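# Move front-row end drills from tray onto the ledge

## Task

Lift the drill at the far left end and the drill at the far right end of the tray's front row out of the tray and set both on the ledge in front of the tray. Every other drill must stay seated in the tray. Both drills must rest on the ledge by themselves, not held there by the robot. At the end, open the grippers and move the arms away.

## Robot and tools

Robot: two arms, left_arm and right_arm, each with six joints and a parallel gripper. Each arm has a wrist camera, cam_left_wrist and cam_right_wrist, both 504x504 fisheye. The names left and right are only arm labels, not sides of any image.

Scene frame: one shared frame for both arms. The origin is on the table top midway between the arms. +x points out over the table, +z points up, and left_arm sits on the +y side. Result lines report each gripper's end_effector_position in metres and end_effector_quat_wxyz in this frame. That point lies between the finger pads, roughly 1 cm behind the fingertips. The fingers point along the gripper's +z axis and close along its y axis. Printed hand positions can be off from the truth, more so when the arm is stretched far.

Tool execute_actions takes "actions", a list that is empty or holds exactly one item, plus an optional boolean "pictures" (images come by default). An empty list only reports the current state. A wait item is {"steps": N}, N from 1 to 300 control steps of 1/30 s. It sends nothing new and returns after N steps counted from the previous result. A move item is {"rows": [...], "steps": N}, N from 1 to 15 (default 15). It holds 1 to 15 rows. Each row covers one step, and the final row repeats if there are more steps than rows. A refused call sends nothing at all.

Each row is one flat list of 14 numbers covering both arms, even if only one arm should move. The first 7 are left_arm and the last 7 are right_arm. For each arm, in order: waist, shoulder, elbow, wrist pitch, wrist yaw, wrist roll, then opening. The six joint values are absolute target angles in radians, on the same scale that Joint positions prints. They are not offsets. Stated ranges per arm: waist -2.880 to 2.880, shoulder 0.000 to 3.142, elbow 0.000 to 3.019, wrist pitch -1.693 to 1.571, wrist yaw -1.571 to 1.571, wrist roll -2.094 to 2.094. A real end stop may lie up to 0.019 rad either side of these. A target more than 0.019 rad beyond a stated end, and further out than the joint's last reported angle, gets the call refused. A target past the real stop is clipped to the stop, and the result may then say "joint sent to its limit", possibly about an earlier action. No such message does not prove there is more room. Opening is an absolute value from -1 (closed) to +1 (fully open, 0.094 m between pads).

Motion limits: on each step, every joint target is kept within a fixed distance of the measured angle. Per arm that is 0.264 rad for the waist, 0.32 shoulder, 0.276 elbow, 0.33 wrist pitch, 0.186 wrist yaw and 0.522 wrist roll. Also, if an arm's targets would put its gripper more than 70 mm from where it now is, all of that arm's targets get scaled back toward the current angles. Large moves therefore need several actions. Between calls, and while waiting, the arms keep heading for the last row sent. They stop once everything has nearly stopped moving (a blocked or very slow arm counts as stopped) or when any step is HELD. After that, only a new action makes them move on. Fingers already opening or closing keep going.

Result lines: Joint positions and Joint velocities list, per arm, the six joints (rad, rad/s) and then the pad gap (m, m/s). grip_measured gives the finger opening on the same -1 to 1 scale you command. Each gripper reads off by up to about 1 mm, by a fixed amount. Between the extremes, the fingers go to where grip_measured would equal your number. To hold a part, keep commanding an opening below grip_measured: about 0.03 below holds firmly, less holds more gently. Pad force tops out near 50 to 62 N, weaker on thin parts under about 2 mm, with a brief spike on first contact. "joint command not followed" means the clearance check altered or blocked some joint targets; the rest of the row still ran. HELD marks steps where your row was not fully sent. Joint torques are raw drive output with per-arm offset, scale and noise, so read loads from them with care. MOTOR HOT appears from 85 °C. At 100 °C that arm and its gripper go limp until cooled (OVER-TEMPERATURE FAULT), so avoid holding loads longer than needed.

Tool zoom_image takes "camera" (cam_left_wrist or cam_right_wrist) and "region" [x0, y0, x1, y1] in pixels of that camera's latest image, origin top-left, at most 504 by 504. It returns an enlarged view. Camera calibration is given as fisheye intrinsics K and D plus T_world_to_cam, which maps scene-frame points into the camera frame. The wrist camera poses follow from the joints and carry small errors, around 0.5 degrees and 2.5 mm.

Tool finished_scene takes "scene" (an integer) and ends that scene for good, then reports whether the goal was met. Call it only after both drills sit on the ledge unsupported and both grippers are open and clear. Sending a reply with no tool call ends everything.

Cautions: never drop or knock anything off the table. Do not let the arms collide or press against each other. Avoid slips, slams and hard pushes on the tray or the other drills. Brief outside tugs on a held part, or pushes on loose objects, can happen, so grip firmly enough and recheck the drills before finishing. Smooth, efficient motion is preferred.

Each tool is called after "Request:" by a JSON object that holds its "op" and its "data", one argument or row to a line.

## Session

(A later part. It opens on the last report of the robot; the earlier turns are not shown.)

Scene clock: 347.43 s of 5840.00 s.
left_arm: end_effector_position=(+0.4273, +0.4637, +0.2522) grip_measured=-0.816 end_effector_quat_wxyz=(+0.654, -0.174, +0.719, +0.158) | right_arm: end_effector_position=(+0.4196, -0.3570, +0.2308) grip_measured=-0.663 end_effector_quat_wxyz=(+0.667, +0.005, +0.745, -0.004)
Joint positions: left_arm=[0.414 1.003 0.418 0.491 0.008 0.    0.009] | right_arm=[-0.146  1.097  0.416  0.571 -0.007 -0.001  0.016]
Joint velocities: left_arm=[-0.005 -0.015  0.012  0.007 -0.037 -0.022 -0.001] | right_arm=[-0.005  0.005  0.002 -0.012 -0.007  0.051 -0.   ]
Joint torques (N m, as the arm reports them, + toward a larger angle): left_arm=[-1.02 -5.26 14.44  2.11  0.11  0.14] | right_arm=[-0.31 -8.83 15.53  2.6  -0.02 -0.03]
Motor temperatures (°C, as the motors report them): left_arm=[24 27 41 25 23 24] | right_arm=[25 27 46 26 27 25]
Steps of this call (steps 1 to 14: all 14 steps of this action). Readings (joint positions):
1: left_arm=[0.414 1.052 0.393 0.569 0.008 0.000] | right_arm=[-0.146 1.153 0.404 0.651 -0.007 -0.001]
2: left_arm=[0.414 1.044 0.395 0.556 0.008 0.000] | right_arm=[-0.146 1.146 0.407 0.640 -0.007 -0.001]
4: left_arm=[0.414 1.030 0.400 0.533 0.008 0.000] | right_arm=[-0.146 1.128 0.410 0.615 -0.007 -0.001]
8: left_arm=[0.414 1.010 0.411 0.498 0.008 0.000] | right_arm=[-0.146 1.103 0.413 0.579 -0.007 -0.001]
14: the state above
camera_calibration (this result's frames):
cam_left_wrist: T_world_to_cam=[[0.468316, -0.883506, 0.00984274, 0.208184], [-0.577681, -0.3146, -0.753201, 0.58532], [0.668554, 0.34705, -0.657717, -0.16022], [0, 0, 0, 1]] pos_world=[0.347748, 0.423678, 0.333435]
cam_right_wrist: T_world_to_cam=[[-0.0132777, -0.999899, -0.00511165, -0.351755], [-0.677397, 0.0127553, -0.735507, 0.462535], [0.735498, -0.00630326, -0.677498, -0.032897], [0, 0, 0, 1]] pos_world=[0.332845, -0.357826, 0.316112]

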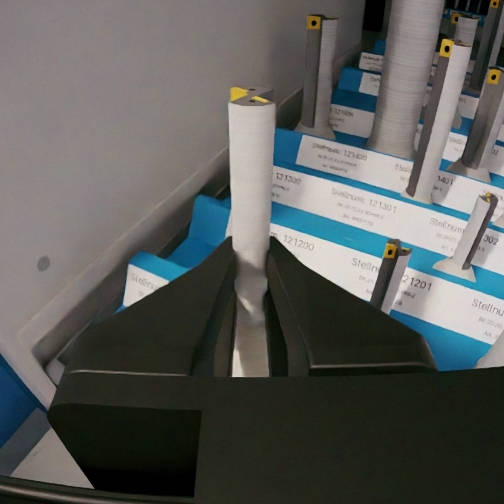

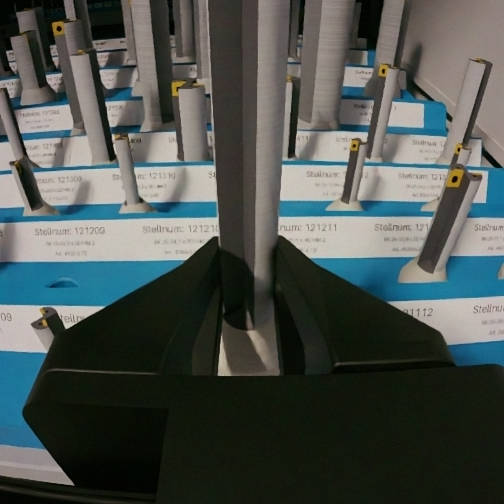

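Request:
{"op": "execute_actions", "data": {
  "actions": [
    {"rows": [[0.414,0.972,0.474,0.493,0.008,0,-0.875,-0.146,1.063,0.483,0.582,-0.007,0,-0.82],[0.414,0.967,0.474,0.488,0.008,0,-0.875,-0.146,1.057,0.474,0.578,-0.007,0,-0.82],[0.414,0.959,0.474,0.481,0.008,0,-0.875,-0.146,1.048,0.465,0.570,-0.007,0,-0.82],[0.414,0.949,0.474,0.471,0.008,0,-0.875,-0.146,1.036,0.465,0.560,-0.007,0,-0.82],[0.414,0.936,0.474,0.458,0.008,0,-0.875,-0.146,1.022,0.465,0.546,-0.007,0,-0.82],[0.414,0.922,0.474,0.442,0.008,0,-0.875,-0.146,1.005,0.465,0.530,-0.007,0,-0.82],[0.414,0.906,0.474,0.423,0.008,0,-0.875,-0.146,0.987,0.465,0.510,-0.007,0,-0.82],[0.414,0.889,0.474,0.401,0.008,0,-0.875,-0.146,0.967,0.465,0.487,-0.007,0,-0.82],[0.414,0.871,0.474,0.377,0.008,0,-0.875,-0.147,0.947,0.465,0.462,-0.007,0,-0.82],[0.415,0.853,0.474,0.349,0.008,0,-0.875,-0.149,0.927,0.465,0.433,-0.007,0,-0.82],[0.416,0.835,0.480,0.319,0.008,-0.003,-0.875,-0.153,0.906,0.465,0.401,-0.007,0.003,-0.82],[0.417,0.817,0.487,0.286,0.008,-0.011,-0.875,-0.158,0.886,0.465,0.367,-0.007,0.012,-0.82],[0.419,0.800,0.494,0.251,0.008,-0.025,-0.875,-0.164,0.866,0.465,0.331,-0.007,0.028,-0.82],[0.421,0.784,0.500,0.216,0.008,-0.045,-0.875,-0.171,0.848,0.475,0.294,-0.007,0.049,-0.82],[0.423,0.770,0.500,0.182,0.008,-0.070,-0.875,-0.179,0.831,0.485,0.258,-0.007,0.077,-0.82]], "steps": 15}
  ],
  "pictures": false
}}

Request:
{"op": "execute_actions", "data": {
  "actions": [
    {"rows": [[0.426,0.757,0.502,0.147,0.008,-0.101,-0.875,-0.188,0.817,0.496,0.222,-0.007,0.111,-0.82],[0.428,0.747,0.504,0.112,0.008,-0.137,-0.875,-0.198,0.805,0.506,0.186,-0.007,0.151,-0.82],[0.431,0.739,0.508,0.078,0.008,-0.179,-0.875,-0.208,0.796,0.516,0.150,-0.007,0.198,-0.82],[0.434,0.734,0.512,0.043,0.008,-0.224,-0.875,-0.220,0.790,0.517,0.113,-0.007,0.247,-0.82],[0.438,0.732,0.517,0.008,0.008,-0.268,-0.875,-0.231,0.788,0.519,0.077,-0.007,0.296,-0.82],[0.441,0.733,0.523,-0.027,0.008,-0.313,-0.875,-0.243,0.789,0.522,0.041,-0.007,0.346,-0.82],[0.445,0.736,0.531,-0.061,0.008,-0.358,-0.875,-0.255,0.791,0.527,0.005,-0.007,0.395,-0.82],[0.448,0.740,0.538,-0.096,0.008,-0.402,-0.875,-0.268,0.794,0.533,-0.031,-0.007,0.445,-0.82],[0.452,0.744,0.546,-0.131,0.008,-0.447,-0.875,-0.281,0.797,0.540,-0.068,-0.007,0.494,-0.82],[0.455,0.748,0.554,-0.165,0.008,-0.492,-0.875,-0.293,0.800,0.549,-0.104,-0.007,0.543,-0.82],[0.458,0.752,0.561,-0.200,0.008,-0.536,-0.875,-0.306,0.803,0.559,-0.140,-0.007,0.593,-0.82],[0.462,0.756,0.569,-0.235,0.008,-0.581,-0.875,-0.318,0.807,0.569,-0.176,-0.007,0.642,-0.82],[0.465,0.760,0.577,-0.269,0.008,-0.626,-0.875,-0.330,0.810,0.580,-0.212,-0.007,0.692,-0.82],[0.469,0.761,0.584,-0.304,0.008,-0.671,-0.875,-0.341,0.811,0.591,-0.249,-0.007,0.741,-0.82],[0.472,0.763,0.592,-0.339,0.008,-0.715,-0.875,-0.353,0.814,0.601,-0.285,-0.008,0.790,-0.82]], "steps": 15}
  ],
  "pictures": false
}}

Request:
{"op": "execute_actions", "data": {
  "actions": [
    {"rows": [[0.475,0.767,0.599,-0.374,0.009,-0.760,-0.875,-0.363,0.819,0.612,-0.321,-0.009,0.840,-0.82],[0.477,0.773,0.607,-0.408,0.010,-0.805,-0.875,-0.373,0.825,0.623,-0.357,-0.010,0.889,-0.82],[0.480,0.780,0.615,-0.443,0.010,-0.849,-0.875,-0.382,0.833,0.633,-0.393,-0.012,0.939,-0.82],[0.482,0.788,0.622,-0.478,0.011,-0.894,-0.875,-0.390,0.842,0.644,-0.430,-0.014,0.988,-0.82],[0.484,0.797,0.630,-0.512,0.013,-0.939,-0.875,-0.397,0.853,0.655,-0.466,-0.017,1.037,-0.82],[0.486,0.807,0.638,-0.547,0.014,-0.983,-0.875,-0.403,0.865,0.665,-0.502,-0.020,1.087,-0.82],[0.487,0.818,0.645,-0.580,0.015,-1.028,-0.875,-0.408,0.878,0.676,-0.537,-0.023,1.136,-0.82],[0.488,0.830,0.653,-0.611,0.017,-1.073,-0.875,-0.412,0.892,0.687,-0.569,-0.026,1.186,-0.82],[0.489,0.842,0.661,-0.640,0.018,-1.118,-0.875,-0.414,0.906,0.697,-0.599,-0.029,1.235,-0.82],[0.489,0.855,0.668,-0.666,0.020,-1.162,-0.875,-0.415,0.921,0.708,-0.626,-0.033,1.284,-0.82],[0.489,0.869,0.676,-0.690,0.021,-1.207,-0.875,-0.415,0.937,0.719,-0.651,-0.036,1.334,-0.82],[0.489,0.882,0.684,-0.711,0.023,-1.252,-0.875,-0.415,0.953,0.729,-0.673,-0.040,1.383,-0.82],[0.489,0.896,0.691,-0.729,0.025,-1.294,-0.875,-0.415,0.970,0.740,-0.692,-0.044,1.430,-0.82],[0.489,0.911,0.699,-0.745,0.027,-1.330,-0.875,-0.415,0.986,0.751,-0.709,-0.048,1.470,-0.82],[0.489,0.925,0.707,-0.759,0.028,-1.361,-0.875,-0.415,1.002,0.761,-0.723,-0.051,1.504,-0.82]], "steps": 15}
  ],
  "pictures": false
}}

Request:
{"op": "execute_actions", "data": {
  "actions": [
    {"rows": [[0.489,0.939,0.714,-0.770,0.030,-1.386,-0.875,-0.415,1.019,0.772,-0.735,-0.055,1.531,-0.82],[0.489,0.952,0.722,-0.779,0.032,-1.405,-0.875,-0.415,1.035,0.783,-0.744,-0.059,1.553,-0.82],[0.489,0.966,0.730,-0.785,0.033,-1.419,-0.875,-0.415,1.051,0.793,-0.750,-0.062,1.568,-0.82],[0.489,0.979,0.737,-0.789,0.035,-1.428,-0.875,-0.415,1.066,0.804,-0.754,-0.066,1.578,-0.82],[0.489,0.991,0.743,-0.790,0.036,-1.430,-0.875,-0.415,1.080,0.814,-0.755,-0.069,1.581,-0.82],[0.489,1.003,0.748,-0.790,0.038,-1.430,-0.875,-0.415,1.094,0.824,-0.755,-0.072,1.581,-0.82],[0.489,1.014,0.752,-0.790,0.039,-1.430,-0.875,-0.415,1.107,0.833,-0.755,-0.075,1.581,-0.82],[0.489,1.024,0.756,-0.790,0.040,-1.430,-0.875,-0.415,1.119,0.840,-0.755,-0.078,1.581,-0.82],[0.489,1.033,0.758,-0.790,0.042,-1.430,-0.875,-0.415,1.130,0.846,-0.755,-0.081,1.581,-0.82],[0.489,1.041,0.760,-0.790,0.043,-1.430,-0.875,-0.415,1.139,0.851,-0.755,-0.083,1.581,-0.82],[0.489,1.048,0.760,-0.790,0.043,-1.430,-0.875,-0.415,1.147,0.854,-0.755,-0.085,1.581,-0.82],[0.489,1.054,0.760,-0.790,0.044,-1.430,-0.875,-0.415,1.153,0.856,-0.755,-0.086,1.581,-0.82],[0.489,1.058,0.760,-0.790,0.045,-1.430,-0.875,-0.415,1.158,0.857,-0.755,-0.087,1.581,-0.82],[0.489,1.060,0.760,-0.790,0.045,-1.430,-0.875,-0.415,1.161,0.857,-0.755,-0.088,1.581,-0.82],[0.489,1.061,0.760,-0.790,0.045,-1.430,-0.875,-0.415,1.162,0.857,-0.755,-0.088,1.581,-0.82]], "steps": 15}
  ],
  "pictures": false
}}

Request:
{"op": "execute_actions", "data": {
  "actions": [
    {"rows": [[0.489,1.061,0.760,-0.790,0.045,-1.430,-0.875,-0.415,1.162,0.857,-0.755,-0.088,1.581,-0.82],[0.489,1.061,0.760,-0.790,0.045,-1.430,-0.875,-0.415,1.162,0.857,-0.755,-0.088,1.581,-0.82],[0.489,1.061,0.760,-0.790,0.045,-1.430,-0.875,-0.415,1.162,0.857,-0.755,-0.088,1.581,-0.82],[0.489,1.061,0.750,-0.790,0.045,-1.430,-0.875,-0.415,1.162,0.843,-0.755,-0.088,1.581,-0.82],[0.489,1.061,0.740,-0.790,0.045,-1.430,-0.875,-0.415,1.162,0.829,-0.755,-0.088,1.581,-0.82],[0.489,1.061,0.730,-0.790,0.045,-1.430,-0.875,-0.415,1.162,0.815,-0.755,-0.088,1.581,-0.82]], "steps": 8}
  ],
  "pictures": true
}}

Scene clock: 446.67 s of 5840.00 s.
left_arm: end_effector_position=(+0.4001, +0.4495, +0.2674) grip_measured=-0.816 end_effector_quat_wxyz=(+0.635, -0.184, +0.736, +0.147) | right_arm: end_effector_position=(+0.3942, -0.3591, +0.2673) grip_measured=-0.663 end_effector_quat_wxyz=(+0.657, +0.015, +0.754, +0.001)
Joint positions: left_arm=[ 0.414  0.821  0.419  0.251  0.008 -0.016  0.009] | right_arm=[-0.152  0.896  0.442  0.317 -0.007  0.02   0.016]
Joint velocities: left_arm=[-0.015 -0.552  0.012 -0.965  0.066 -0.286  0.001] | right_arm=[-0.142 -0.728 -0.007 -0.989 -0.037  0.286 -0.001]
Joint torques (N m, as the arm reports them, + toward a larger angle): left_arm=[ 0.52 -3.73 17.55  1.96  0.1   0.02] | right_arm=[-2.25 -6.33 13.96  2.84 -0.02  0.06]
Motor temperatures (°C, as the motors report them): left_arm=[24 27 47 25 23 24] | right_arm=[25 27 47 26 26 25]
Steps of this call (steps 1 to 15: the robot went on to your last target; steps 16 to 160: nothing new was sent; then 93.40 s passed at rest; steps 161 to 175: all 15 steps of this action). Readings (joint positions):
161: left_arm=[0.414 1.003 0.418 0.491 0.008 0.000] | right_arm=[-0.146 1.088 0.471 0.567 -0.007 -0.001]
162: left_arm=[0.414 1.002 0.418 0.490 0.008 0.000] | right_arm=[-0.146 1.088 0.470 0.567 -0.007 -0.001]
164: left_arm=[0.414 0.998 0.418 0.483 0.008 0.000] | right_arm=[-0.146 1.086 0.464 0.563 -0.007 -0.001]
168: left_arm=[0.414 0.959 0.418 0.434 0.008 0.000] | right_arm=[-0.146 1.051 0.447 0.508 -0.007 -0.001]
175: the state above

Scene clock: 447.17 s of 5840.00 s.
left_arm: end_effector_position=(+0.3614, +0.4471, +0.2119) grip_measured=-0.816 end_effector_quat_wxyz=(+0.493, -0.431, +0.756, -0.002) | right_arm: end_effector_position=(+0.3355, -0.4215, +0.1767) grip_measured=-0.663 end_effector_quat_wxyz=(+0.458, +0.333, +0.819, +0.091)
Joint positions: left_arm=[ 0.456  0.759  0.488 -0.268  0.008 -0.516  0.009] | right_arm=[-0.324  0.826  0.452 -0.226 -0.007  0.577  0.016]
Joint velocities: left_arm=[ 0.093  0.063  0.252 -1.018 -0.007 -1.179 -0.001] | right_arm=[-0.337  0.122  0.164 -1.096  0.037  1.414  0.   ]
Joint torques (N m, as the arm reports them, + toward a larger angle): left_arm=[ 0.04 -1.53 18.3   1.94  0.08  0.06] | right_arm=[-1.61 -5.55 21.71  3.   -0.04 -0.02]
Motor temperatures (°C, as the motors report them): left_arm=[24 27 47 25 23 24] | right_arm=[25 27 48 26 26 25]
Steps of this call (steps 1 to 15: all 15 steps of this action). Readings (joint positions):
1: left_arm=[0.414 0.803 0.419 0.218 0.008 -0.029] | right_arm=[-0.158 0.873 0.442 0.283 -0.007 0.035]
2: left_arm=[0.414 0.787 0.420 0.184 0.008 -0.046] | right_arm=[-0.165 0.852 0.442 0.249 -0.007 0.055]
4: left_arm=[0.417 0.764 0.423 0.115 0.008 -0.095] | right_arm=[-0.186 0.819 0.442 0.180 -0.007 0.109]
8: left_arm=[0.431 0.751 0.438 -0.025 0.008 -0.229] | right_arm=[-0.236 0.801 0.442 0.037 -0.007 0.259]
15: the state above

Scene clock: 447.67 s of 5840.00 s.
left_arm: end_effector_position=(+0.3269, +0.4339, +0.1520) grip_measured=-0.816 end_effector_quat_wxyz=(-0.261, +0.726, -0.629, +0.094) | right_arm: end_effector_position=(+0.3119, -0.4409, +0.1457) grip_measured=-0.663 end_effector_quat_wxyz=(+0.225, +0.681, +0.680, +0.150)
Joint positions: left_arm=[ 0.479  0.899  0.609 -0.718  0.02  -1.171  0.009] | right_arm=[-0.408  0.98   0.641 -0.687 -0.043  1.303  0.016]
Joint velocities: left_arm=[-0.015  0.425  0.188 -0.54   0.051 -1.238 -0.   ] | right_arm=[-0.005  0.493  0.325 -0.554 -0.081  1.311 -0.001]
Joint torques (N m, as the arm reports them, + toward a larger angle): left_arm=[-0.2  -3.35 17.59  1.09  0.35  0.04] | right_arm=[-1.02 -6.04 18.38  1.67 -0.23  0.03]
Motor temperatures (°C, as the motors report them): left_arm=[24 27 47 25 23 24] | right_arm=[25 27 48 26 26 25]
Steps of this call (steps 1 to 15: all 15 steps of this action). Readings (joint positions):
1: left_arm=[0.459 0.762 0.497 -0.302 0.008 -0.559] | right_arm=[-0.335 0.830 0.458 -0.261 -0.007 0.623]
2: left_arm=[0.462 0.765 0.506 -0.336 0.008 -0.603] | right_arm=[-0.346 0.834 0.465 -0.295 -0.007 0.667]
4: left_arm=[0.468 0.774 0.524 -0.404 0.008 -0.689] | right_arm=[-0.364 0.843 0.484 -0.363 -0.008 0.759]
8: left_arm=[0.476 0.806 0.559 -0.539 0.009 -0.866] | right_arm=[-0.395 0.877 0.544 -0.507 -0.018 0.958]
15: the state above

Scene clock: 448.17 s of 5840.00 s.
left_arm: end_effector_position=(+0.3421, +0.4398, +0.1324) grip_measured=-0.816 end_effector_quat_wxyz=(-0.184, +0.807, -0.551, +0.104) | right_arm: end_effector_position=(+0.3420, -0.4428, +0.1275) grip_measured=-0.663 end_effector_quat_wxyz=(+0.138, +0.774, +0.599, +0.152)
Joint positions: left_arm=[ 0.479  1.057  0.69  -0.779  0.036 -1.404  0.009] | right_arm=[-0.408  1.173  0.761 -0.753 -0.081  1.559  0.016]
Joint velocities: left_arm=[ 0.005  0.103 -0.007  0.002  0.066 -0.037  0.001] | right_arm=[-0.005  0.054  0.032 -0.037 -0.037 -0.051 -0.001]
Joint torques (N m, as the arm reports them, + toward a larger angle): left_arm=[-0.19 -4.32 15.82  0.44  0.35  0.  ] | right_arm=[-0.63 -8.41 17.26  1.44 -0.31  0.17]
Motor temperatures (°C, as the motors report them): left_arm=[24 27 47 25 23 24] | right_arm=[25 27 49 26 26 25]
Steps of this call (steps 1 to 15: all 15 steps of this action). Readings (joint positions):
1: left_arm=[0.479 0.914 0.616 -0.735 0.021 -1.209] | right_arm=[-0.408 0.997 0.651 -0.704 -0.046 1.345]
2: left_arm=[0.479 0.928 0.624 -0.748 0.023 -1.244] | right_arm=[-0.408 1.014 0.660 -0.718 -0.050 1.383]
4: left_arm=[0.479 0.956 0.639 -0.768 0.026 -1.301] | right_arm=[-0.408 1.049 0.678 -0.739 -0.057 1.447]
8: left_arm=[0.479 1.006 0.669 -0.779 0.031 -1.367] | right_arm=[-0.408 1.113 0.714 -0.753 -0.069 1.520]
15: the state above

Scene clock: 448.43 s of 5840.00 s.
left_arm: end_effector_position=(+0.3419, +0.4396, +0.1304) grip_measured=-0.816 end_effector_quat_wxyz=(-0.181, +0.810, -0.549, +0.103) | right_arm: end_effector_position=(+0.3418, -0.4427, +0.1268) grip_measured=-0.663 end_effector_quat_wxyz=(+0.136, +0.776, +0.596, +0.151)
Joint positions: left_arm=[ 0.479  1.063  0.69  -0.78   0.037 -1.411  0.009] | right_arm=[-0.408  1.175  0.761 -0.755 -0.081  1.566  0.016]
Joint velocities: left_arm=[-0.024  0.005 -0.002 -0.007 -0.037 -0.022 -0.001] | right_arm=[-0.005 -0.015 -0.012 -0.022 -0.007 -0.022  0.   ]
Joint torques (N m, as the arm reports them, + toward a larger angle): left_arm=[-0.2  -4.8  13.1   0.42  0.35  0.03] | right_arm=[-0.98 -8.43 14.07  1.31 -0.28  0.06]
Motor temperatures (°C, as the motors report them): left_arm=[24 27 47 25 23 24] | right_arm=[25 27 49 26 26 25]
Steps of this call (steps 1 to 8: all 8 steps of this action). Readings (joint positions):
1: left_arm=[0.479 1.060 0.690 -0.780 0.036 -1.406] | right_arm=[-0.408 1.174 0.761 -0.754 -0.081 1.560]
2: left_arm=[0.479 1.062 0.690 -0.780 0.036 -1.407] | right_arm=[-0.408 1.175 0.761 -0.755 -0.081 1.562]
4: left_arm=[0.479 1.063 0.690 -0.780 0.036 -1.409] | right_arm=[-0.408 1.175 0.761 -0.755 -0.081 1.564]
8: the state above
camera_calibration (this result's frames):
cam_left_wrist: T_world_to_cam=[[0.852096, 0.344802, 0.393756, -0.493159], [0.106305, -0.85066, 0.514856, 0.273046], [0.512476, -0.396849, -0.761498, 0.2191], [0, 0, 0, 1]] pos_world=[0.278909, 0.489261, 0.22045]
cam_right_wrist: T_world_to_cam=[[-0.883778, 0.256334, -0.391444, 0.463683], [-0.0365364, 0.796228, 0.603893, 0.292345], [0.466477, 0.548009, -0.694323, 0.292806], [0, 0, 0, 1]] pos_world=[0.283887, -0.512092, 0.208263]

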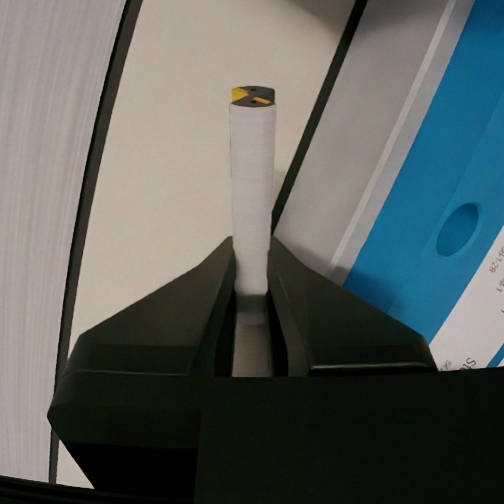

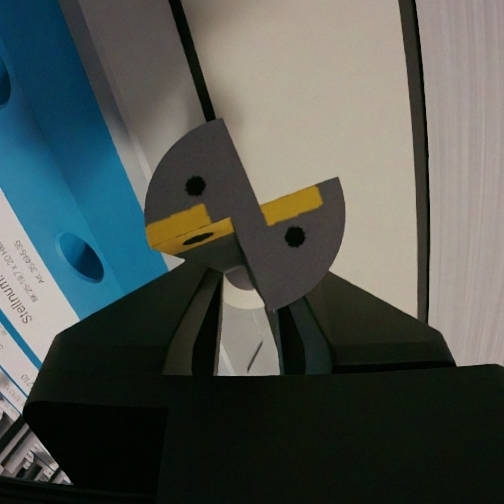

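Request:
{"op": "execute_actions", "data": {
  "actions": []
}}

Scene clock: 477.13 s of 5840.00 s.
left_arm: end_effector_position=(+0.3419, +0.4396, +0.1304) grip_measured=-0.816 end_effector_quat_wxyz=(-0.180, +0.810, -0.548, +0.103) | right_arm: end_effector_position=(+0.3418, -0.4427, +0.1268) grip_measured=-0.663 end_effector_quat_wxyz=(+0.136, +0.777, +0.596, +0.151)
Joint positions: left_arm=[ 0.479  1.063  0.69  -0.78   0.037 -1.413  0.009] | right_arm=[-0.408  1.175  0.761 -0.755 -0.081  1.567  0.016]
Joint velocities: left_arm=[ 0.005 -0.024 -0.017 -0.007 -0.007 -0.066  0.001] | right_arm=[-0.015 -0.005  0.017  0.002  0.007  0.081 -0.   ]
Joint torques (N m, as the arm reports them, + toward a larger angle): left_arm=[-0.21 -4.63 13.26  0.43  0.36  0.01] | right_arm=[-0.99 -8.64 14.09  1.33 -0.28  0.08]
Motor temperatures (°C, as the motors report them): left_arm=[24 27 46 25 23 24] | right_arm=[25 27 51 26 27 25]
Steps of this call (steps 1 to 15: the robot went on to your last target; steps 16 to 90: nothing new was sent; then 25.70 s passed at rest). Readings (joint positions):
1: left_arm=[0.479 1.063 0.690 -0.780 0.037 -1.412] | right_arm=[-0.408 1.175 0.761 -0.755 -0.081 1.566]
2: left_arm=[0.479 1.063 0.690 -0.780 0.037 -1.412] | right_arm=[-0.408 1.175 0.761 -0.755 -0.081 1.566]
4: left_arm=[0.479 1.063 0.690 -0.780 0.037 -1.412] | right_arm=[-0.408 1.175 0.761 -0.755 -0.081 1.566]
8: left_arm=[0.479 1.063 0.690 -0.780 0.037 -1.413] | right_arm=[-0.408 1.175 0.761 -0.755 -0.081 1.567]
90: the state above
All arms were judged still, so your last target was given up. Only a new action makes them travel on or press farther. Fingers that are still opening or closing keep moving.
camera_calibration (this result's frames):
cam_left_wrist: T_world_to_cam=[[0.851359, 0.346561, 0.393807, -0.493687], [0.10761, -0.850115, 0.515485, 0.272278], [0.513428, -0.396485, -0.761046, 0.218556], [0, 0, 0, 1]] pos_world=[0.278792, 0.489214, 0.220394]
cam_right_wrist: T_world_to_cam=[[-0.883684, 0.256703, -0.391416, 0.463811], [-0.0362649, 0.796149, 0.604013, 0.292202], [0.466677, 0.547951, -0.694235, 0.292701], [0, 0, 0, 1]] pos_world=[0.283862, -0.512084, 0.208252]

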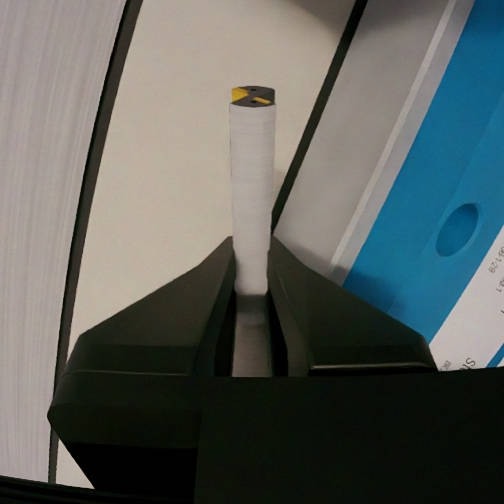

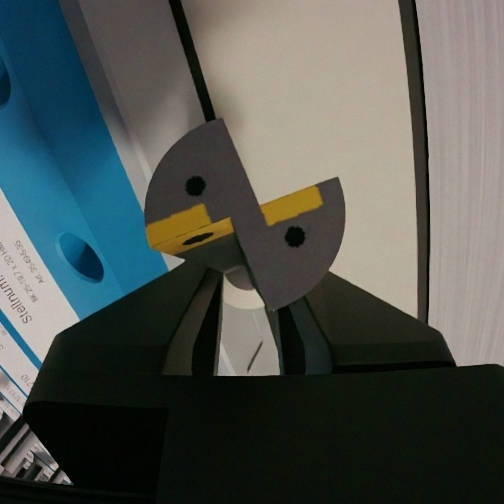

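Request:
{"op": "zoom_image", "data": {
  "camera": "cam_right_wrist",
  "region": [130, 0, 466, 336]
}}

Request:
{"op": "zoom_image", "data": {
  "camera": "cam_left_wrist",
  "region": [50, 0, 386, 336]
}}

Region (130, 0, 466, 336) of cam_right_wrist's 504x504 image, scaled by 1.500, with more detail than that image has.

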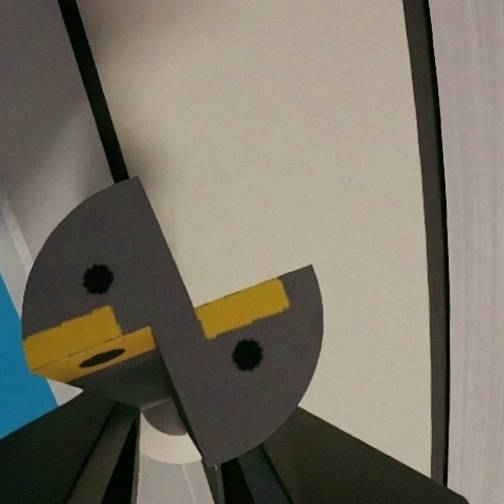

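Region (50, 0, 386, 336) of cam_left_wrist's 504x504 image, scaled by 1.500, with more detail than that image has.

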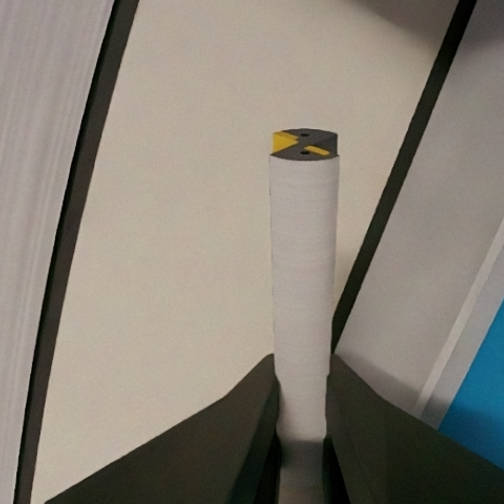

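Request:
{"op": "execute_actions", "data": {
  "actions": [
    {"rows": [[0.484,1.062,0.727,-0.785,0.045,-1.42,-0.875,-0.411,1.162,0.810,-0.760,-0.088,1.575,-0.82],[0.480,1.064,0.724,-0.775,0.045,-1.42,-0.875,-0.408,1.162,0.805,-0.768,-0.088,1.575,-0.82],[0.480,1.067,0.720,-0.765,0.045,-1.42,-0.875,-0.408,1.162,0.800,-0.778,-0.088,1.575,-0.82],[0.480,1.071,0.720,-0.757,0.045,-1.42,-0.875,-0.408,1.162,0.800,-0.789,-0.090,1.575,-0.82],[0.480,1.076,0.720,-0.755,0.045,-1.42,-0.875,-0.408,1.162,0.800,-0.800,-0.096,1.575,-0.82],[0.480,1.082,0.720,-0.754,0.045,-1.42,-0.875,-0.408,1.162,0.800,-0.809,-0.106,1.575,-0.82],[0.480,1.089,0.720,-0.752,0.045,-1.42,-0.875,-0.408,1.162,0.800,-0.816,-0.120,1.575,-0.82],[0.480,1.097,0.720,-0.750,0.045,-1.42,-0.875,-0.408,1.162,0.800,-0.820,-0.136,1.575,-0.82],[0.480,1.105,0.720,-0.749,0.045,-1.42,-0.875,-0.408,1.162,0.800,-0.820,-0.156,1.575,-0.82],[0.480,1.114,0.720,-0.747,0.045,-1.42,-0.875,-0.408,1.162,0.800,-0.820,-0.178,1.575,-0.82],[0.480,1.123,0.720,-0.745,0.045,-1.42,-0.875,-0.408,1.162,0.800,-0.820,-0.202,1.575,-0.82],[0.480,1.133,0.720,-0.744,0.045,-1.42,-0.875,-0.408,1.162,0.800,-0.820,-0.229,1.575,-0.82],[0.480,1.143,0.720,-0.742,0.045,-1.42,-0.875,-0.408,1.162,0.800,-0.820,-0.257,1.575,-0.82],[0.480,1.153,0.720,-0.740,0.045,-1.42,-0.875,-0.408,1.162,0.800,-0.820,-0.287,1.575,-0.82],[0.480,1.164,0.720,-0.739,0.045,-1.42,-0.875,-0.408,1.162,0.800,-0.820,-0.318,1.575,-0.82]], "steps": 15}
  ],
  "pictures": false
}}

Request:
{"op": "execute_actions", "data": {
  "actions": [
    {"rows": [[0.480,1.174,0.720,-0.737,0.045,-1.42,-0.875,-0.408,1.163,0.800,-0.820,-0.349,1.575,-0.82],[0.480,1.184,0.720,-0.735,0.045,-1.42,-0.875,-0.408,1.165,0.800,-0.820,-0.381,1.575,-0.82],[0.480,1.194,0.720,-0.733,0.045,-1.42,-0.875,-0.408,1.168,0.800,-0.820,-0.414,1.575,-0.82],[0.480,1.204,0.720,-0.732,0.045,-1.42,-0.875,-0.408,1.172,0.800,-0.820,-0.447,1.575,-0.82],[0.480,1.213,0.720,-0.730,0.045,-1.42,-0.875,-0.408,1.178,0.800,-0.820,-0.479,1.575,-0.82],[0.480,1.222,0.720,-0.728,0.045,-1.42,-0.875,-0.408,1.184,0.800,-0.820,-0.510,1.575,-0.82],[0.480,1.230,0.720,-0.727,0.045,-1.42,-0.875,-0.408,1.192,0.800,-0.820,-0.541,1.575,-0.82],[0.480,1.238,0.720,-0.725,0.045,-1.42,-0.875,-0.408,1.200,0.800,-0.820,-0.571,1.575,-0.82],[0.480,1.245,0.720,-0.723,0.045,-1.42,-0.875,-0.408,1.208,0.800,-0.820,-0.599,1.575,-0.82],[0.480,1.251,0.720,-0.722,0.045,-1.42,-0.875,-0.408,1.218,0.800,-0.820,-0.626,1.575,-0.82],[0.480,1.256,0.720,-0.720,0.045,-1.42,-0.875,-0.408,1.228,0.800,-0.820,-0.650,1.575,-0.82],[0.480,1.260,0.720,-0.720,0.045,-1.42,-0.875,-0.408,1.238,0.800,-0.820,-0.672,1.575,-0.82],[0.480,1.263,0.720,-0.720,0.045,-1.42,-0.875,-0.408,1.248,0.800,-0.820,-0.692,1.575,-0.82],[0.480,1.266,0.720,-0.720,0.045,-1.42,-0.875,-0.408,1.259,0.800,-0.820,-0.708,1.575,-0.82],[0.480,1.268,0.720,-0.725,0.045,-1.42,-0.875,-0.408,1.270,0.800,-0.820,-0.722,1.575,-0.82]], "steps": 15}
  ],
  "pictures": false
}}

Request:
{"op": "execute_actions", "data": {
  "actions": [
    {"rows": [[0.480,1.2705,0.720,-0.730,0.045,-1.42,-0.875,-0.408,1.280,0.800,-0.820,-0.732,1.575,-0.82],[0.480,1.273,0.720,-0.735,0.045,-1.42,-0.875,-0.408,1.291,0.800,-0.820,-0.738,1.575,-0.82],[0.480,1.2755,0.720,-0.740,0.045,-1.42,-0.875,-0.408,1.301,0.800,-0.820,-0.740,1.575,-0.82],[0.480,1.278,0.720,-0.740,0.045,-1.42,-0.875,-0.408,1.311,0.800,-0.820,-0.740,1.575,-0.82],[0.480,1.2805,0.720,-0.740,0.045,-1.42,-0.875,-0.408,1.321,0.800,-0.820,-0.740,1.575,-0.82],[0.480,1.283,0.720,-0.740,0.045,-1.42,-0.875,-0.408,1.331,0.800,-0.820,-0.740,1.575,-0.82],[0.480,1.2855,0.720,-0.740,0.045,-1.42,-0.875,-0.408,1.339,0.800,-0.820,-0.740,1.575,-0.82],[0.480,1.288,0.720,-0.740,0.045,-1.42,-0.875,-0.408,1.347,0.800,-0.820,-0.740,1.575,-0.82],[0.480,1.2905,0.720,-0.740,0.045,-1.42,-0.875,-0.408,1.355,0.800,-0.820,-0.740,1.575,-0.82],[0.480,1.293,0.720,-0.740,0.045,-1.42,-0.875,-0.408,1.361,0.800,-0.820,-0.740,1.575,-0.82],[0.480,1.2955,0.720,-0.740,0.045,-1.42,-0.875,-0.408,1.367,0.800,-0.820,-0.740,1.575,-0.82],[0.480,1.298,0.720,-0.740,0.045,-1.42,-0.875,-0.408,1.371,0.800,-0.820,-0.740,1.575,-0.82],[0.480,1.3005,0.720,-0.740,0.045,-1.42,-0.875,-0.408,1.374,0.800,-0.820,-0.740,1.575,-0.82],[0.480,1.303,0.720,-0.740,0.045,-1.42,-0.875,-0.408,1.376,0.800,-0.820,-0.740,1.575,-0.82],[0.480,1.3055,0.720,-0.740,0.045,-1.42,-0.875,-0.408,1.377,0.800,-0.820,-0.740,1.575,-0.82]], "steps": 15}
  ],
  "pictures": false
}}

Request:
{"op": "execute_actions", "data": {
  "actions": [
    {"steps": 6}
  ],
  "pictures": true
}}

Scene clock: 573.77 s of 5840.00 s.
left_arm: end_effector_position=(+0.3427, +0.4401, +0.1051) grip_measured=-0.816 end_effector_quat_wxyz=(-0.149, +0.816, -0.551, +0.089) | right_arm: end_effector_position=(+0.3360, -0.4058, +0.1273) grip_measured=-0.663 end_effector_quat_wxyz=(+0.052, +0.764, +0.607, +0.212)
Joint positions: left_arm=[ 0.479  1.142  0.69  -0.772  0.037 -1.413  0.009] | right_arm=[-0.408  1.175  0.761 -0.815 -0.282  1.567  0.016]
Joint velocities: left_arm=[ 0.005  0.327 -0.007  0.061  0.037 -0.022 -0.001] | right_arm=[-0.015 -0.005  0.012 -0.007 -0.696  0.022  0.001]
Joint torques (N m, as the arm reports them, + toward a larger angle): left_arm=[-0.99 -4.45 12.03  2.    0.34  0.13] | right_arm=[-0.26 -8.25 12.81  0.95 -0.52  0.02]
Motor temperatures (°C, as the motors report them): left_arm=[24 27 47 24 23 24] | right_arm=[25 27 54 26 27 25]
Steps of this call (steps 1 to 90: nothing new was sent; then 93.13 s passed at rest; steps 91 to 105: all 15 steps of this action). Readings (joint positions):
91: left_arm=[0.479 1.063 0.690 -0.780 0.037 -1.413] | right_arm=[-0.408 1.175 0.761 -0.756 -0.081 1.567]
92: left_arm=[0.479 1.063 0.690 -0.780 0.037 -1.413] | right_arm=[-0.408 1.175 0.761 -0.757 -0.081 1.567]
94: left_arm=[0.479 1.063 0.690 -0.780 0.037 -1.413] | right_arm=[-0.408 1.175 0.761 -0.766 -0.082 1.567]
98: left_arm=[0.479 1.076 0.690 -0.780 0.037 -1.413] | right_arm=[-0.408 1.175 0.761 -0.803 -0.115 1.567]
105: the state above

Scene clock: 574.27 s of 5840.00 s.
left_arm: end_effector_position=(+0.3431, +0.4403, +0.0666) grip_measured=-0.816 end_effector_quat_wxyz=(-0.106, +0.823, -0.554, +0.069) | right_arm: end_effector_position=(+0.3438, -0.3435, +0.1307) grip_measured=-0.663 end_effector_quat_wxyz=(-0.104, +0.718, +0.597, +0.343)
Joint positions: left_arm=[ 0.479  1.263  0.69  -0.747  0.037 -1.413  0.009] | right_arm=[-0.408  1.257  0.761 -0.815 -0.693  1.567  0.016]
Joint velocities: left_arm=[ 0.005  0.083 -0.022 -0.012  0.081  0.037  0.   ] | right_arm=[-0.024  0.337  0.012 -0.012 -0.432 -0.007  0.   ]
Joint torques (N m, as the arm reports them, + toward a larger angle): left_arm=[-0.97 -6.39 11.15  1.48  0.35  0.09] | right_arm=[-0.55 -9.25 12.29  0.95 -1.1   0.03]
Motor temperatures (°C, as the motors report them): left_arm=[24 27 47 24 23 24] | right_arm=[25 27 54 26 27 25]
Steps of this call (steps 1 to 15: all 15 steps of this action). Readings (joint positions):
1: left_arm=[0.479 1.153 0.690 -0.770 0.037 -1.413] | right_arm=[-0.408 1.175 0.761 -0.815 -0.312 1.567]
2: left_arm=[0.479 1.163 0.690 -0.768 0.037 -1.413] | right_arm=[-0.408 1.175 0.761 -0.815 -0.343 1.567]
4: left_arm=[0.479 1.184 0.690 -0.764 0.037 -1.413] | right_arm=[-0.408 1.175 0.761 -0.815 -0.406 1.567]
8: left_arm=[0.479 1.222 0.690 -0.756 0.037 -1.413] | right_arm=[-0.408 1.188 0.761 -0.815 -0.532 1.567]
15: the state above

Scene clock: 574.77 s of 5840.00 s.
left_arm: end_effector_position=(+0.3413, +0.4393, +0.0569) grip_measured=-0.816 end_effector_quat_wxyz=(-0.092, +0.824, -0.555, +0.063) | right_arm: end_effector_position=(+0.3417, -0.3390, +0.0900) grip_measured=-0.663 end_effector_quat_wxyz=(-0.163, +0.731, +0.581, +0.318)
Joint positions: left_arm=[ 0.479  1.292  0.69  -0.747  0.037 -1.413  0.009] | right_arm=[-0.408  1.388  0.761 -0.815 -0.722  1.567  0.016]
Joint velocities: left_arm=[ 0.005  0.005 -0.007  0.007  0.007  0.037  0.001] | right_arm=[-0.005  0.083 -0.012  0.002 -0.022 -0.11   0.   ]
Joint torques (N m, as the arm reports them, + toward a larger angle): left_arm=[-1.01 -5.4  11.08  0.74  0.34  0.1 ] | right_arm=[ -0.36 -10.35  11.45   0.67  -1.27   0.04]
Motor temperatures (°C, as the motors report them): left_arm=[24 27 47 24 23 24] | right_arm=[25 27 54 26 27 25]
Steps of this call (steps 1 to 15: all 15 steps of this action). Readings (joint positions):
1: left_arm=[0.479 1.265 0.690 -0.747 0.037 -1.413] | right_arm=[-0.408 1.269 0.761 -0.815 -0.706 1.567]
2: left_arm=[0.479 1.267 0.690 -0.747 0.037 -1.413] | right_arm=[-0.408 1.280 0.761 -0.815 -0.715 1.567]
4: left_arm=[0.479 1.270 0.690 -0.747 0.037 -1.413] | right_arm=[-0.408 1.302 0.761 -0.815 -0.722 1.567]
8: left_arm=[0.479 1.278 0.690 -0.747 0.037 -1.413] | right_arm=[-0.408 1.343 0.761 -0.815 -0.722 1.567]
15: the state above

Scene clock: 574.97 s of 5840.00 s.
left_arm: end_effector_position=(+0.3413, +0.4393, +0.0568) grip_measured=-0.816 end_effector_quat_wxyz=(-0.092, +0.824, -0.555, +0.063) | right_arm: end_effector_position=(+0.3416, -0.3389, +0.0891) grip_measured=-0.663 end_effector_quat_wxyz=(-0.164, +0.732, +0.580, +0.318)
Joint positions: left_arm=[ 0.479  1.293  0.69  -0.747  0.037 -1.413  0.009] | right_arm=[-0.408  1.391  0.761 -0.815 -0.722  1.567  0.016]
Joint velocities: left_arm=[-0.034 -0.005  0.007 -0.007 -0.066  0.037  0.   ] | right_arm=[-0.005 -0.005  0.002 -0.007  0.007  0.007 -0.   ]
Joint torques (N m, as the arm reports them, + toward a larger angle): left_arm=[-0.98 -5.24 11.06  0.78  0.34  0.09] | right_arm=[ -0.32 -10.65  11.3    0.66  -1.27   0.05]
Motor temperatures (°C, as the motors report them): left_arm=[24 27 47 24 23 24] | right_arm=[25 27 54 26 27 25]
Steps of this call (steps 1 to 6: the robot went on to your last target). Readings (joint positions):
1: left_arm=[0.479 1.293 0.690 -0.747 0.037 -1.413] | right_arm=[-0.408 1.390 0.761 -0.815 -0.722 1.567]
2: left_arm=[0.479 1.293 0.690 -0.747 0.037 -1.413] | right_arm=[-0.408 1.391 0.761 -0.815 -0.722 1.567]
4: left_arm=[0.479 1.293 0.690 -0.747 0.037 -1.413] | right_arm=[-0.408 1.391 0.761 -0.815 -0.722 1.567]
6: the state above
camera_calibration (this result's frames):
cam_left_wrist: T_world_to_cam=[[0.902102, 0.37747, 0.209113, -0.484508], [0.199301, -0.794265, 0.573954, 0.250862], [0.382741, -0.476089, -0.791738, 0.243979], [0, 0, 0, 1]] pos_world=[0.293698, 0.498294, 0.150501]
cam_right_wrist: T_world_to_cam=[[-0.952738, 0.276602, -0.125624, 0.428837], [-0.0586456, 0.238281, 0.969424, 0.0183182], [0.298079, 0.930974, -0.210798, 0.354062], [0, 0, 0, 1]] pos_world=[0.304106, -0.452605, 0.11075]

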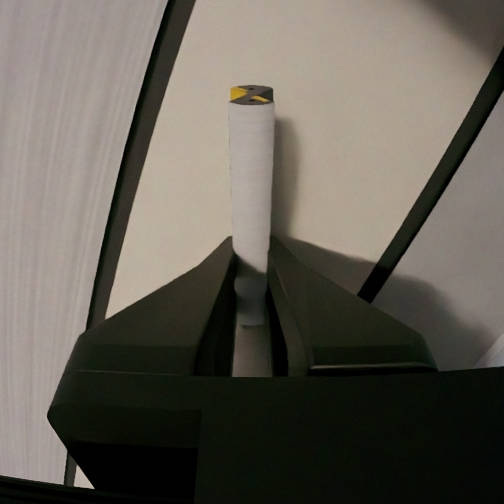

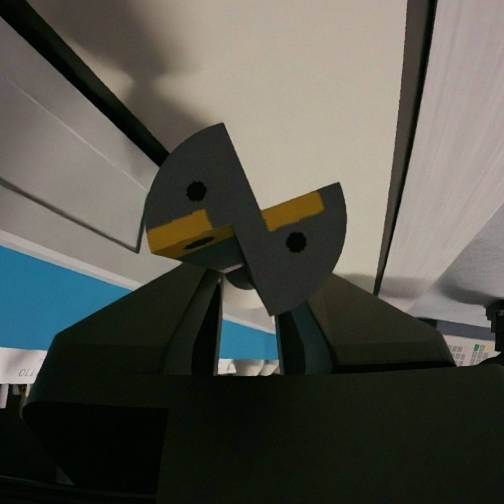

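Request:
{"op": "execute_actions", "data": {
  "actions": [
    {"rows": [[0.480,1.302,0.720,-0.742,0.043,-1.416,-0.865,-0.408,1.378,0.800,-0.818,-0.744,1.572,-0.82],[0.480,1.299,0.718,-0.744,0.041,-1.414,-0.855,-0.408,1.380,0.800,-0.816,-0.748,1.572,-0.82],[0.480,1.296,0.716,-0.746,0.039,-1.414,-0.845,-0.408,1.383,0.800,-0.816,-0.752,1.572,-0.82],[0.480,1.294,0.715,-0.747,0.038,-1.414,-0.835,-0.408,1.387,0.800,-0.816,-0.756,1.572,-0.82],[0.480,1.294,0.715,-0.747,0.038,-1.414,-0.825,-0.408,1.392,0.800,-0.816,-0.760,1.572,-0.82],[0.480,1.294,0.715,-0.747,0.038,-1.414,-0.815,-0.408,1.398,0.800,-0.816,-0.764,1.572,-0.82],[0.480,1.294,0.715,-0.747,0.038,-1.414,-0.805,-0.408,1.404,0.800,-0.816,-0.768,1.572,-0.82],[0.480,1.294,0.715,-0.747,0.038,-1.414,-0.795,-0.408,1.411,0.800,-0.816,-0.772,1.572,-0.82],[0.480,1.294,0.715,-0.747,0.038,-1.414,-0.785,-0.408,1.418,0.800,-0.816,-0.776,1.572,-0.82],[0.480,1.294,0.715,-0.747,0.038,-1.414,-0.77,-0.408,1.425,0.800,-0.816,-0.780,1.572,-0.82],[0.480,1.294,0.715,-0.747,0.038,-1.414,-0.75,-0.408,1.432,0.798,-0.816,-0.780,1.572,-0.82],[0.480,1.294,0.715,-0.747,0.038,-1.414,-0.72,-0.408,1.438,0.796,-0.816,-0.780,1.572,-0.82],[0.480,1.294,0.715,-0.747,0.038,-1.414,-0.68,-0.408,1.444,0.794,-0.816,-0.780,1.572,-0.82],[0.480,1.294,0.715,-0.747,0.038,-1.414,-0.63,-0.408,1.449,0.792,-0.816,-0.780,1.572,-0.82],[0.480,1.293,0.715,-0.747,0.038,-1.414,-0.57,-0.408,1.454,0.792,-0.816,-0.780,1.572,-0.82]], "steps": 15}
  ],
  "pictures": false
}}

Request:
{"op": "execute_actions", "data": {
  "actions": [
    {"rows": [[0.480,1.291,0.715,-0.747,0.038,-1.414,-0.51,-0.408,1.458,0.792,-0.816,-0.780,1.572,-0.82],[0.480,1.288,0.715,-0.747,0.038,-1.414,-0.45,-0.408,1.461,0.792,-0.816,-0.780,1.572,-0.82],[0.480,1.285,0.715,-0.747,0.038,-1.414,-0.40,-0.408,1.464,0.792,-0.816,-0.780,1.572,-0.82],[0.480,1.283,0.715,-0.747,0.038,-1.414,-0.35,-0.408,1.466,0.792,-0.816,-0.780,1.572,-0.82],[0.480,1.277,0.715,-0.747,0.038,-1.414,-0.32,-0.408,1.468,0.792,-0.816,-0.780,1.572,-0.82],[0.480,1.268,0.715,-0.747,0.038,-1.414,-0.30,-0.408,1.470,0.792,-0.816,-0.780,1.572,-0.82],[0.480,1.256,0.715,-0.747,0.038,-1.414,-0.28,-0.408,1.472,0.792,-0.816,-0.780,1.572,-0.82],[0.480,1.241,0.715,-0.747,0.038,-1.414,-0.26,-0.408,1.474,0.792,-0.816,-0.780,1.572,-0.82],[0.480,1.223,0.715,-0.747,0.038,-1.414,-0.26,-0.408,1.476,0.792,-0.816,-0.780,1.572,-0.82],[0.480,1.202,0.715,-0.747,0.038,-1.414,-0.26,-0.408,1.478,0.792,-0.816,-0.780,1.572,-0.82],[0.480,1.179,0.715,-0.748,0.038,-1.414,-0.26,-0.408,1.480,0.792,-0.816,-0.780,1.572,-0.82],[0.480,1.155,0.715,-0.750,0.038,-1.414,-0.26,-0.408,1.482,0.792,-0.816,-0.780,1.572,-0.82],[0.480,1.128,0.715,-0.753,0.038,-1.414,-0.26,-0.408,1.484,0.792,-0.816,-0.780,1.572,-0.82],[0.480,1.101,0.715,-0.761,0.038,-1.414,-0.26,-0.408,1.486,0.792,-0.816,-0.780,1.572,-0.82],[0.480,1.071,0.715,-0.773,0.038,-1.414,-0.26,-0.408,1.488,0.792,-0.816,-0.780,1.572,-0.82]], "steps": 15}
  ],
  "pictures": false
}}

Request:
{"op": "execute_actions", "data": {
  "actions": [
    {"rows": [[0.480,1.041,0.715,-0.790,0.038,-1.414,-0.26,-0.408,1.490,0.792,-0.816,-0.780,1.572,-0.82],[0.480,1.010,0.715,-0.811,0.038,-1.414,-0.26,-0.408,1.492,0.792,-0.816,-0.780,1.572,-0.82],[0.480,0.979,0.715,-0.834,0.038,-1.414,-0.26,-0.408,1.494,0.792,-0.816,-0.780,1.572,-0.82],[0.480,0.948,0.715,-0.861,0.038,-1.414,-0.26,-0.408,1.496,0.792,-0.816,-0.780,1.572,-0.82],[0.480,0.916,0.715,-0.889,0.038,-1.414,-0.26,-0.408,1.498,0.792,-0.816,-0.780,1.572,-0.82],[0.480,0.885,0.715,-0.920,0.038,-1.414,-0.2,-0.408,1.500,0.792,-0.816,-0.780,1.572,-0.82],[0.480,0.854,0.715,-0.951,0.038,-1.414,-0.12,-0.408,1.502,0.792,-0.816,-0.780,1.572,-0.82],[0.480,0.824,0.715,-0.984,0.038,-1.414,-0.03,-0.408,1.504,0.792,-0.816,-0.780,1.572,-0.82],[0.480,0.794,0.715,-1.016,0.038,-1.414,0.06,-0.408,1.506,0.792,-0.816,-0.780,1.572,-0.82],[0.480,0.767,0.715,-1.049,0.038,-1.414,0.15,-0.408,1.508,0.792,-0.816,-0.780,1.572,-0.82]], "steps": 10}
  ],
  "pictures": false
}}

Request:
{"op": "execute_actions", "data": {
  "actions": [
    {"rows": [[0.480,0.740,0.715,-1.080,0.038,-1.414,0.24,-0.408,1.510,0.792,-0.816,-0.780,1.572,-0.82],[0.480,0.716,0.715,-1.111,0.038,-1.414,0.33,-0.408,1.512,0.792,-0.816,-0.780,1.572,-0.82],[0.480,0.693,0.715,-1.139,0.038,-1.414,0.42,-0.408,1.512,0.792,-0.816,-0.780,1.572,-0.82],[0.480,0.672,0.715,-1.166,0.038,-1.414,0.51,-0.408,1.512,0.792,-0.816,-0.780,1.572,-0.82],[0.480,0.654,0.715,-1.189,0.038,-1.414,0.6,-0.408,1.512,0.792,-0.816,-0.780,1.572,-0.82],[0.480,0.639,0.715,-1.210,0.038,-1.414,0.69,-0.408,1.512,0.792,-0.816,-0.780,1.572,-0.82],[0.480,0.627,0.715,-1.227,0.038,-1.414,0.78,-0.408,1.512,0.792,-0.816,-0.780,1.572,-0.82],[0.480,0.618,0.715,-1.239,0.038,-1.414,0.87,-0.408,1.512,0.792,-0.816,-0.780,1.572,-0.82],[0.480,0.612,0.712,-1.247,0.038,-1.414,0.95,-0.408,1.512,0.792,-0.816,-0.780,1.572,-0.82],[0.480,0.610,0.708,-1.250,0.038,-1.414,1,-0.408,1.512,0.792,-0.816,-0.780,1.572,-0.82]], "steps": 14}
  ],
  "pictures": true
}}

Scene clock: 628.73 s of 5840.00 s.
left_arm: end_effector_position=(+0.3413, +0.4393, +0.0568) grip_measured=-0.600 end_effector_quat_wxyz=(-0.092, +0.824, -0.555, +0.063) | right_arm: end_effector_position=(+0.3396, -0.3331, +0.0728) grip_measured=-0.663 end_effector_quat_wxyz=(-0.199, +0.734, +0.568, +0.315)
Joint positions: left_arm=[ 0.479  1.293  0.69  -0.747  0.037 -1.413  0.019] | right_arm=[-0.408  1.453  0.761 -0.815 -0.762  1.567  0.016]
Joint velocities: left_arm=[-0.005 -0.015  0.007 -0.002  0.007 -0.022  0.058] | right_arm=[-0.015  0.22   0.002 -0.002 -0.066 -0.022 -0.001]
Joint torques (N m, as the arm reports them, + toward a larger angle): left_arm=[-1.14 -6.41 10.49  0.48  0.09  0.15] | right_arm=[ -0.73 -10.96  10.26   0.66  -1.29   0.02]
Motor temperatures (°C, as the motors report them): left_arm=[24 27 45 24 23 24] | right_arm=[25 27 51 26 29 25]
Steps of this call (steps 1 to 15: the robot went on to your last target; steps 16 to 90: nothing new was sent; then 50.27 s passed at rest; steps 91 to 105: all 15 steps of this action). Readings (joint positions):
91: left_arm=[0.479 1.293 0.690 -0.747 0.037 -1.413] | right_arm=[-0.408 1.391 0.761 -0.815 -0.723 1.567]
92: left_arm=[0.479 1.293 0.690 -0.747 0.037 -1.413] | right_arm=[-0.408 1.391 0.761 -0.815 -0.726 1.567]
94: left_arm=[0.479 1.293 0.690 -0.747 0.037 -1.413] | right_arm=[-0.408 1.391 0.761 -0.815 -0.734 1.567]
98: left_arm=[0.479 1.293 0.690 -0.747 0.037 -1.413] | right_arm=[-0.408 1.400 0.761 -0.815 -0.751 1.567]
105: the state above

Scene clock: 629.23 s of 5840.00 s.
left_arm: end_effector_position=(+0.3472, +0.4428, +0.1054) grip_measured=-0.262 end_effector_quat_wxyz=(-0.157, +0.815, -0.550, +0.093) | right_arm: end_effector_position=(+0.3374, -0.3325, +0.0610) grip_measured=-0.663 end_effector_quat_wxyz=(-0.212, +0.738, +0.563, +0.305)
Joint positions: left_arm=[ 0.479  1.147  0.69  -0.748  0.037 -1.413  0.035] | right_arm=[-0.408  1.489  0.761 -0.815 -0.762  1.567  0.016]
Joint velocities: left_arm=[-0.005 -0.904  0.007 -0.071 -0.022  0.051 -0.   ] | right_arm=[-0.005  0.063 -0.002 -0.017 -0.022  0.037  0.   ]
Joint torques (N m, as the arm reports them, + toward a larger angle): left_arm=[-0.99 -6.96 11.57 -0.2   0.09  0.16] | right_arm=[ -0.23 -10.4   10.08   0.66  -1.32   0.02]
Motor temperatures (°C, as the motors report them): left_arm=[24 27 45 24 23 24] | right_arm=[25 27 51 26 29 25]
Steps of this call (steps 1 to 15: all 15 steps of this action). Readings (joint positions):
1: left_arm=[0.479 1.293 0.690 -0.747 0.037 -1.413] | right_arm=[-0.408 1.460 0.761 -0.815 -0.762 1.567]
2: left_arm=[0.479 1.293 0.690 -0.747 0.037 -1.413] | right_arm=[-0.408 1.466 0.761 -0.815 -0.762 1.567]
4: left_arm=[0.479 1.293 0.690 -0.747 0.037 -1.413] | right_arm=[-0.408 1.475 0.761 -0.815 -0.762 1.567]
8: left_arm=[0.479 1.286 0.690 -0.747 0.037 -1.413] | right_arm=[-0.408 1.481 0.761 -0.815 -0.762 1.567]
15: the state above

Scene clock: 629.57 s of 5840.00 s.
left_arm: end_effector_position=(+0.3008, +0.4146, +0.1845) grip_measured=+0.101 end_effector_quat_wxyz=(-0.204, +0.805, -0.545, +0.114) | right_arm: end_effector_position=(+0.3368, -0.3315, +0.0579) grip_measured=-0.663 end_effector_quat_wxyz=(-0.219, +0.738, +0.561, +0.304)
Joint positions: left_arm=[ 0.479  0.823  0.69  -0.966  0.037 -1.413  0.052] | right_arm=[-0.408  1.501  0.761 -0.815 -0.768  1.567  0.016]
Joint velocities: left_arm=[ 0.005 -0.874  0.002 -0.93  -0.125  0.066  0.096] | right_arm=[-0.015  0.015 -0.002 -0.012 -0.051 -0.066 -0.001]
Joint torques (N m, as the arm reports them, + toward a larger angle): left_arm=[-1.02 -1.9  12.62  0.26  0.1   0.17] | right_arm=[-0.37 -9.56  9.97  0.62 -1.01  0.02]
Motor temperatures (°C, as the motors report them): left_arm=[24 27 45 24 23 24] | right_arm=[25 27 50 26 29 25]
Steps of this call (steps 1 to 10: all 10 steps of this action). Readings (joint positions):
1: left_arm=[0.479 1.115 0.690 -0.753 0.037 -1.413] | right_arm=[-0.408 1.492 0.761 -0.815 -0.762 1.567]
2: left_arm=[0.479 1.082 0.690 -0.764 0.037 -1.413] | right_arm=[-0.408 1.494 0.761 -0.815 -0.762 1.567]
4: left_arm=[0.479 1.015 0.690 -0.798 0.037 -1.413] | right_arm=[-0.408 1.497 0.761 -0.815 -0.765 1.567]
8: left_arm=[0.479 0.884 0.690 -0.904 0.037 -1.413] | right_arm=[-0.408 1.499 0.761 -0.815 -0.767 1.567]
10: the state above

Scene clock: 630.03 s of 5840.00 s.
left_arm: end_effector_position=(+0.2383, +0.3765, +0.2091) grip_measured=+1.000 end_effector_quat_wxyz=(-0.181, +0.810, -0.548, +0.104) | right_arm: end_effector_position=(+0.3367, -0.3309, +0.0572) grip_measured=-0.663 end_effector_quat_wxyz=(-0.221, +0.738, +0.560, +0.305)
Joint positions: left_arm=[ 0.479  0.609  0.69  -1.232  0.037 -1.413  0.094] | right_arm=[-0.408  1.505  0.761 -0.815 -0.772  1.567  0.016]
Joint velocities: left_arm=[-0.015 -0.005  0.017 -0.027 -0.022 -0.066  0.   ] | right_arm=[-0.024 -0.005 -0.007 -0.007 -0.007  0.007  0.   ]
Joint torques (N m, as the arm reports them, + toward a larger angle): left_arm=[-1.    0.35 11.91  0.2   0.1   0.17] | right_arm=[-0.31 -9.55  9.92  0.62 -0.84  0.02]
Motor temperatures (°C, as the motors report them): left_arm=[24 27 45 24 23 24] | right_arm=[25 27 50 26 29 25]
Steps of this call (steps 1 to 14: all 14 steps of this action). Readings (joint positions):
1: left_arm=[0.479 0.793 0.690 -0.998 0.037 -1.413] | right_arm=[-0.408 1.502 0.761 -0.815 -0.769 1.567]
2: left_arm=[0.479 0.765 0.690 -1.030 0.037 -1.413] | right_arm=[-0.408 1.503 0.761 -0.815 -0.770 1.567]
4: left_arm=[0.479 0.714 0.690 -1.091 0.037 -1.413] | right_arm=[-0.408 1.505 0.761 -0.815 -0.772 1.567]
8: left_arm=[0.479 0.636 0.690 -1.188 0.037 -1.413] | right_arm=[-0.408 1.505 0.761 -0.815 -0.772 1.567]
14: the state above
camera_calibration (this result's frames):
cam_left_wrist: T_world_to_cam=[[0.850587, 0.34609, 0.395883, -0.414703], [0.106603, -0.850728, 0.514681, 0.189874], [0.514915, -0.395579, -0.760513, 0.305789], [0, 0, 0, 1]] pos_world=[0.175044, 0.426019, 0.299006]
cam_right_wrist: T_world_to_cam=[[-0.960142, 0.279297, -0.0109539, 0.414724], [0.0352806, 0.159975, 0.98649, -0.0114189], [0.277276, 0.946785, -0.163452, 0.350889], [0, 0, 0, 1]] pos_world=[0.301304, -0.446221, 0.073161]

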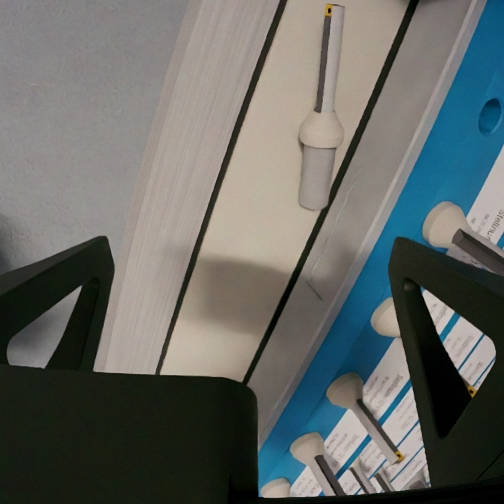

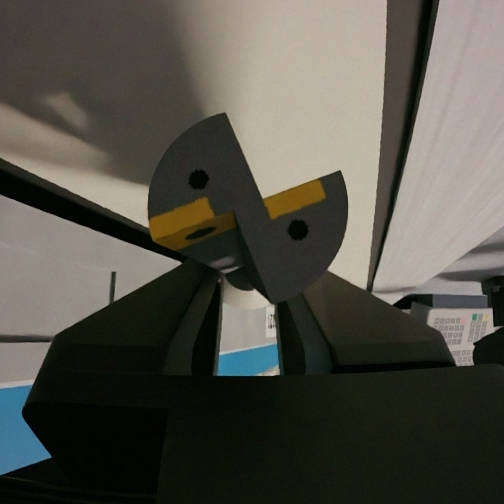

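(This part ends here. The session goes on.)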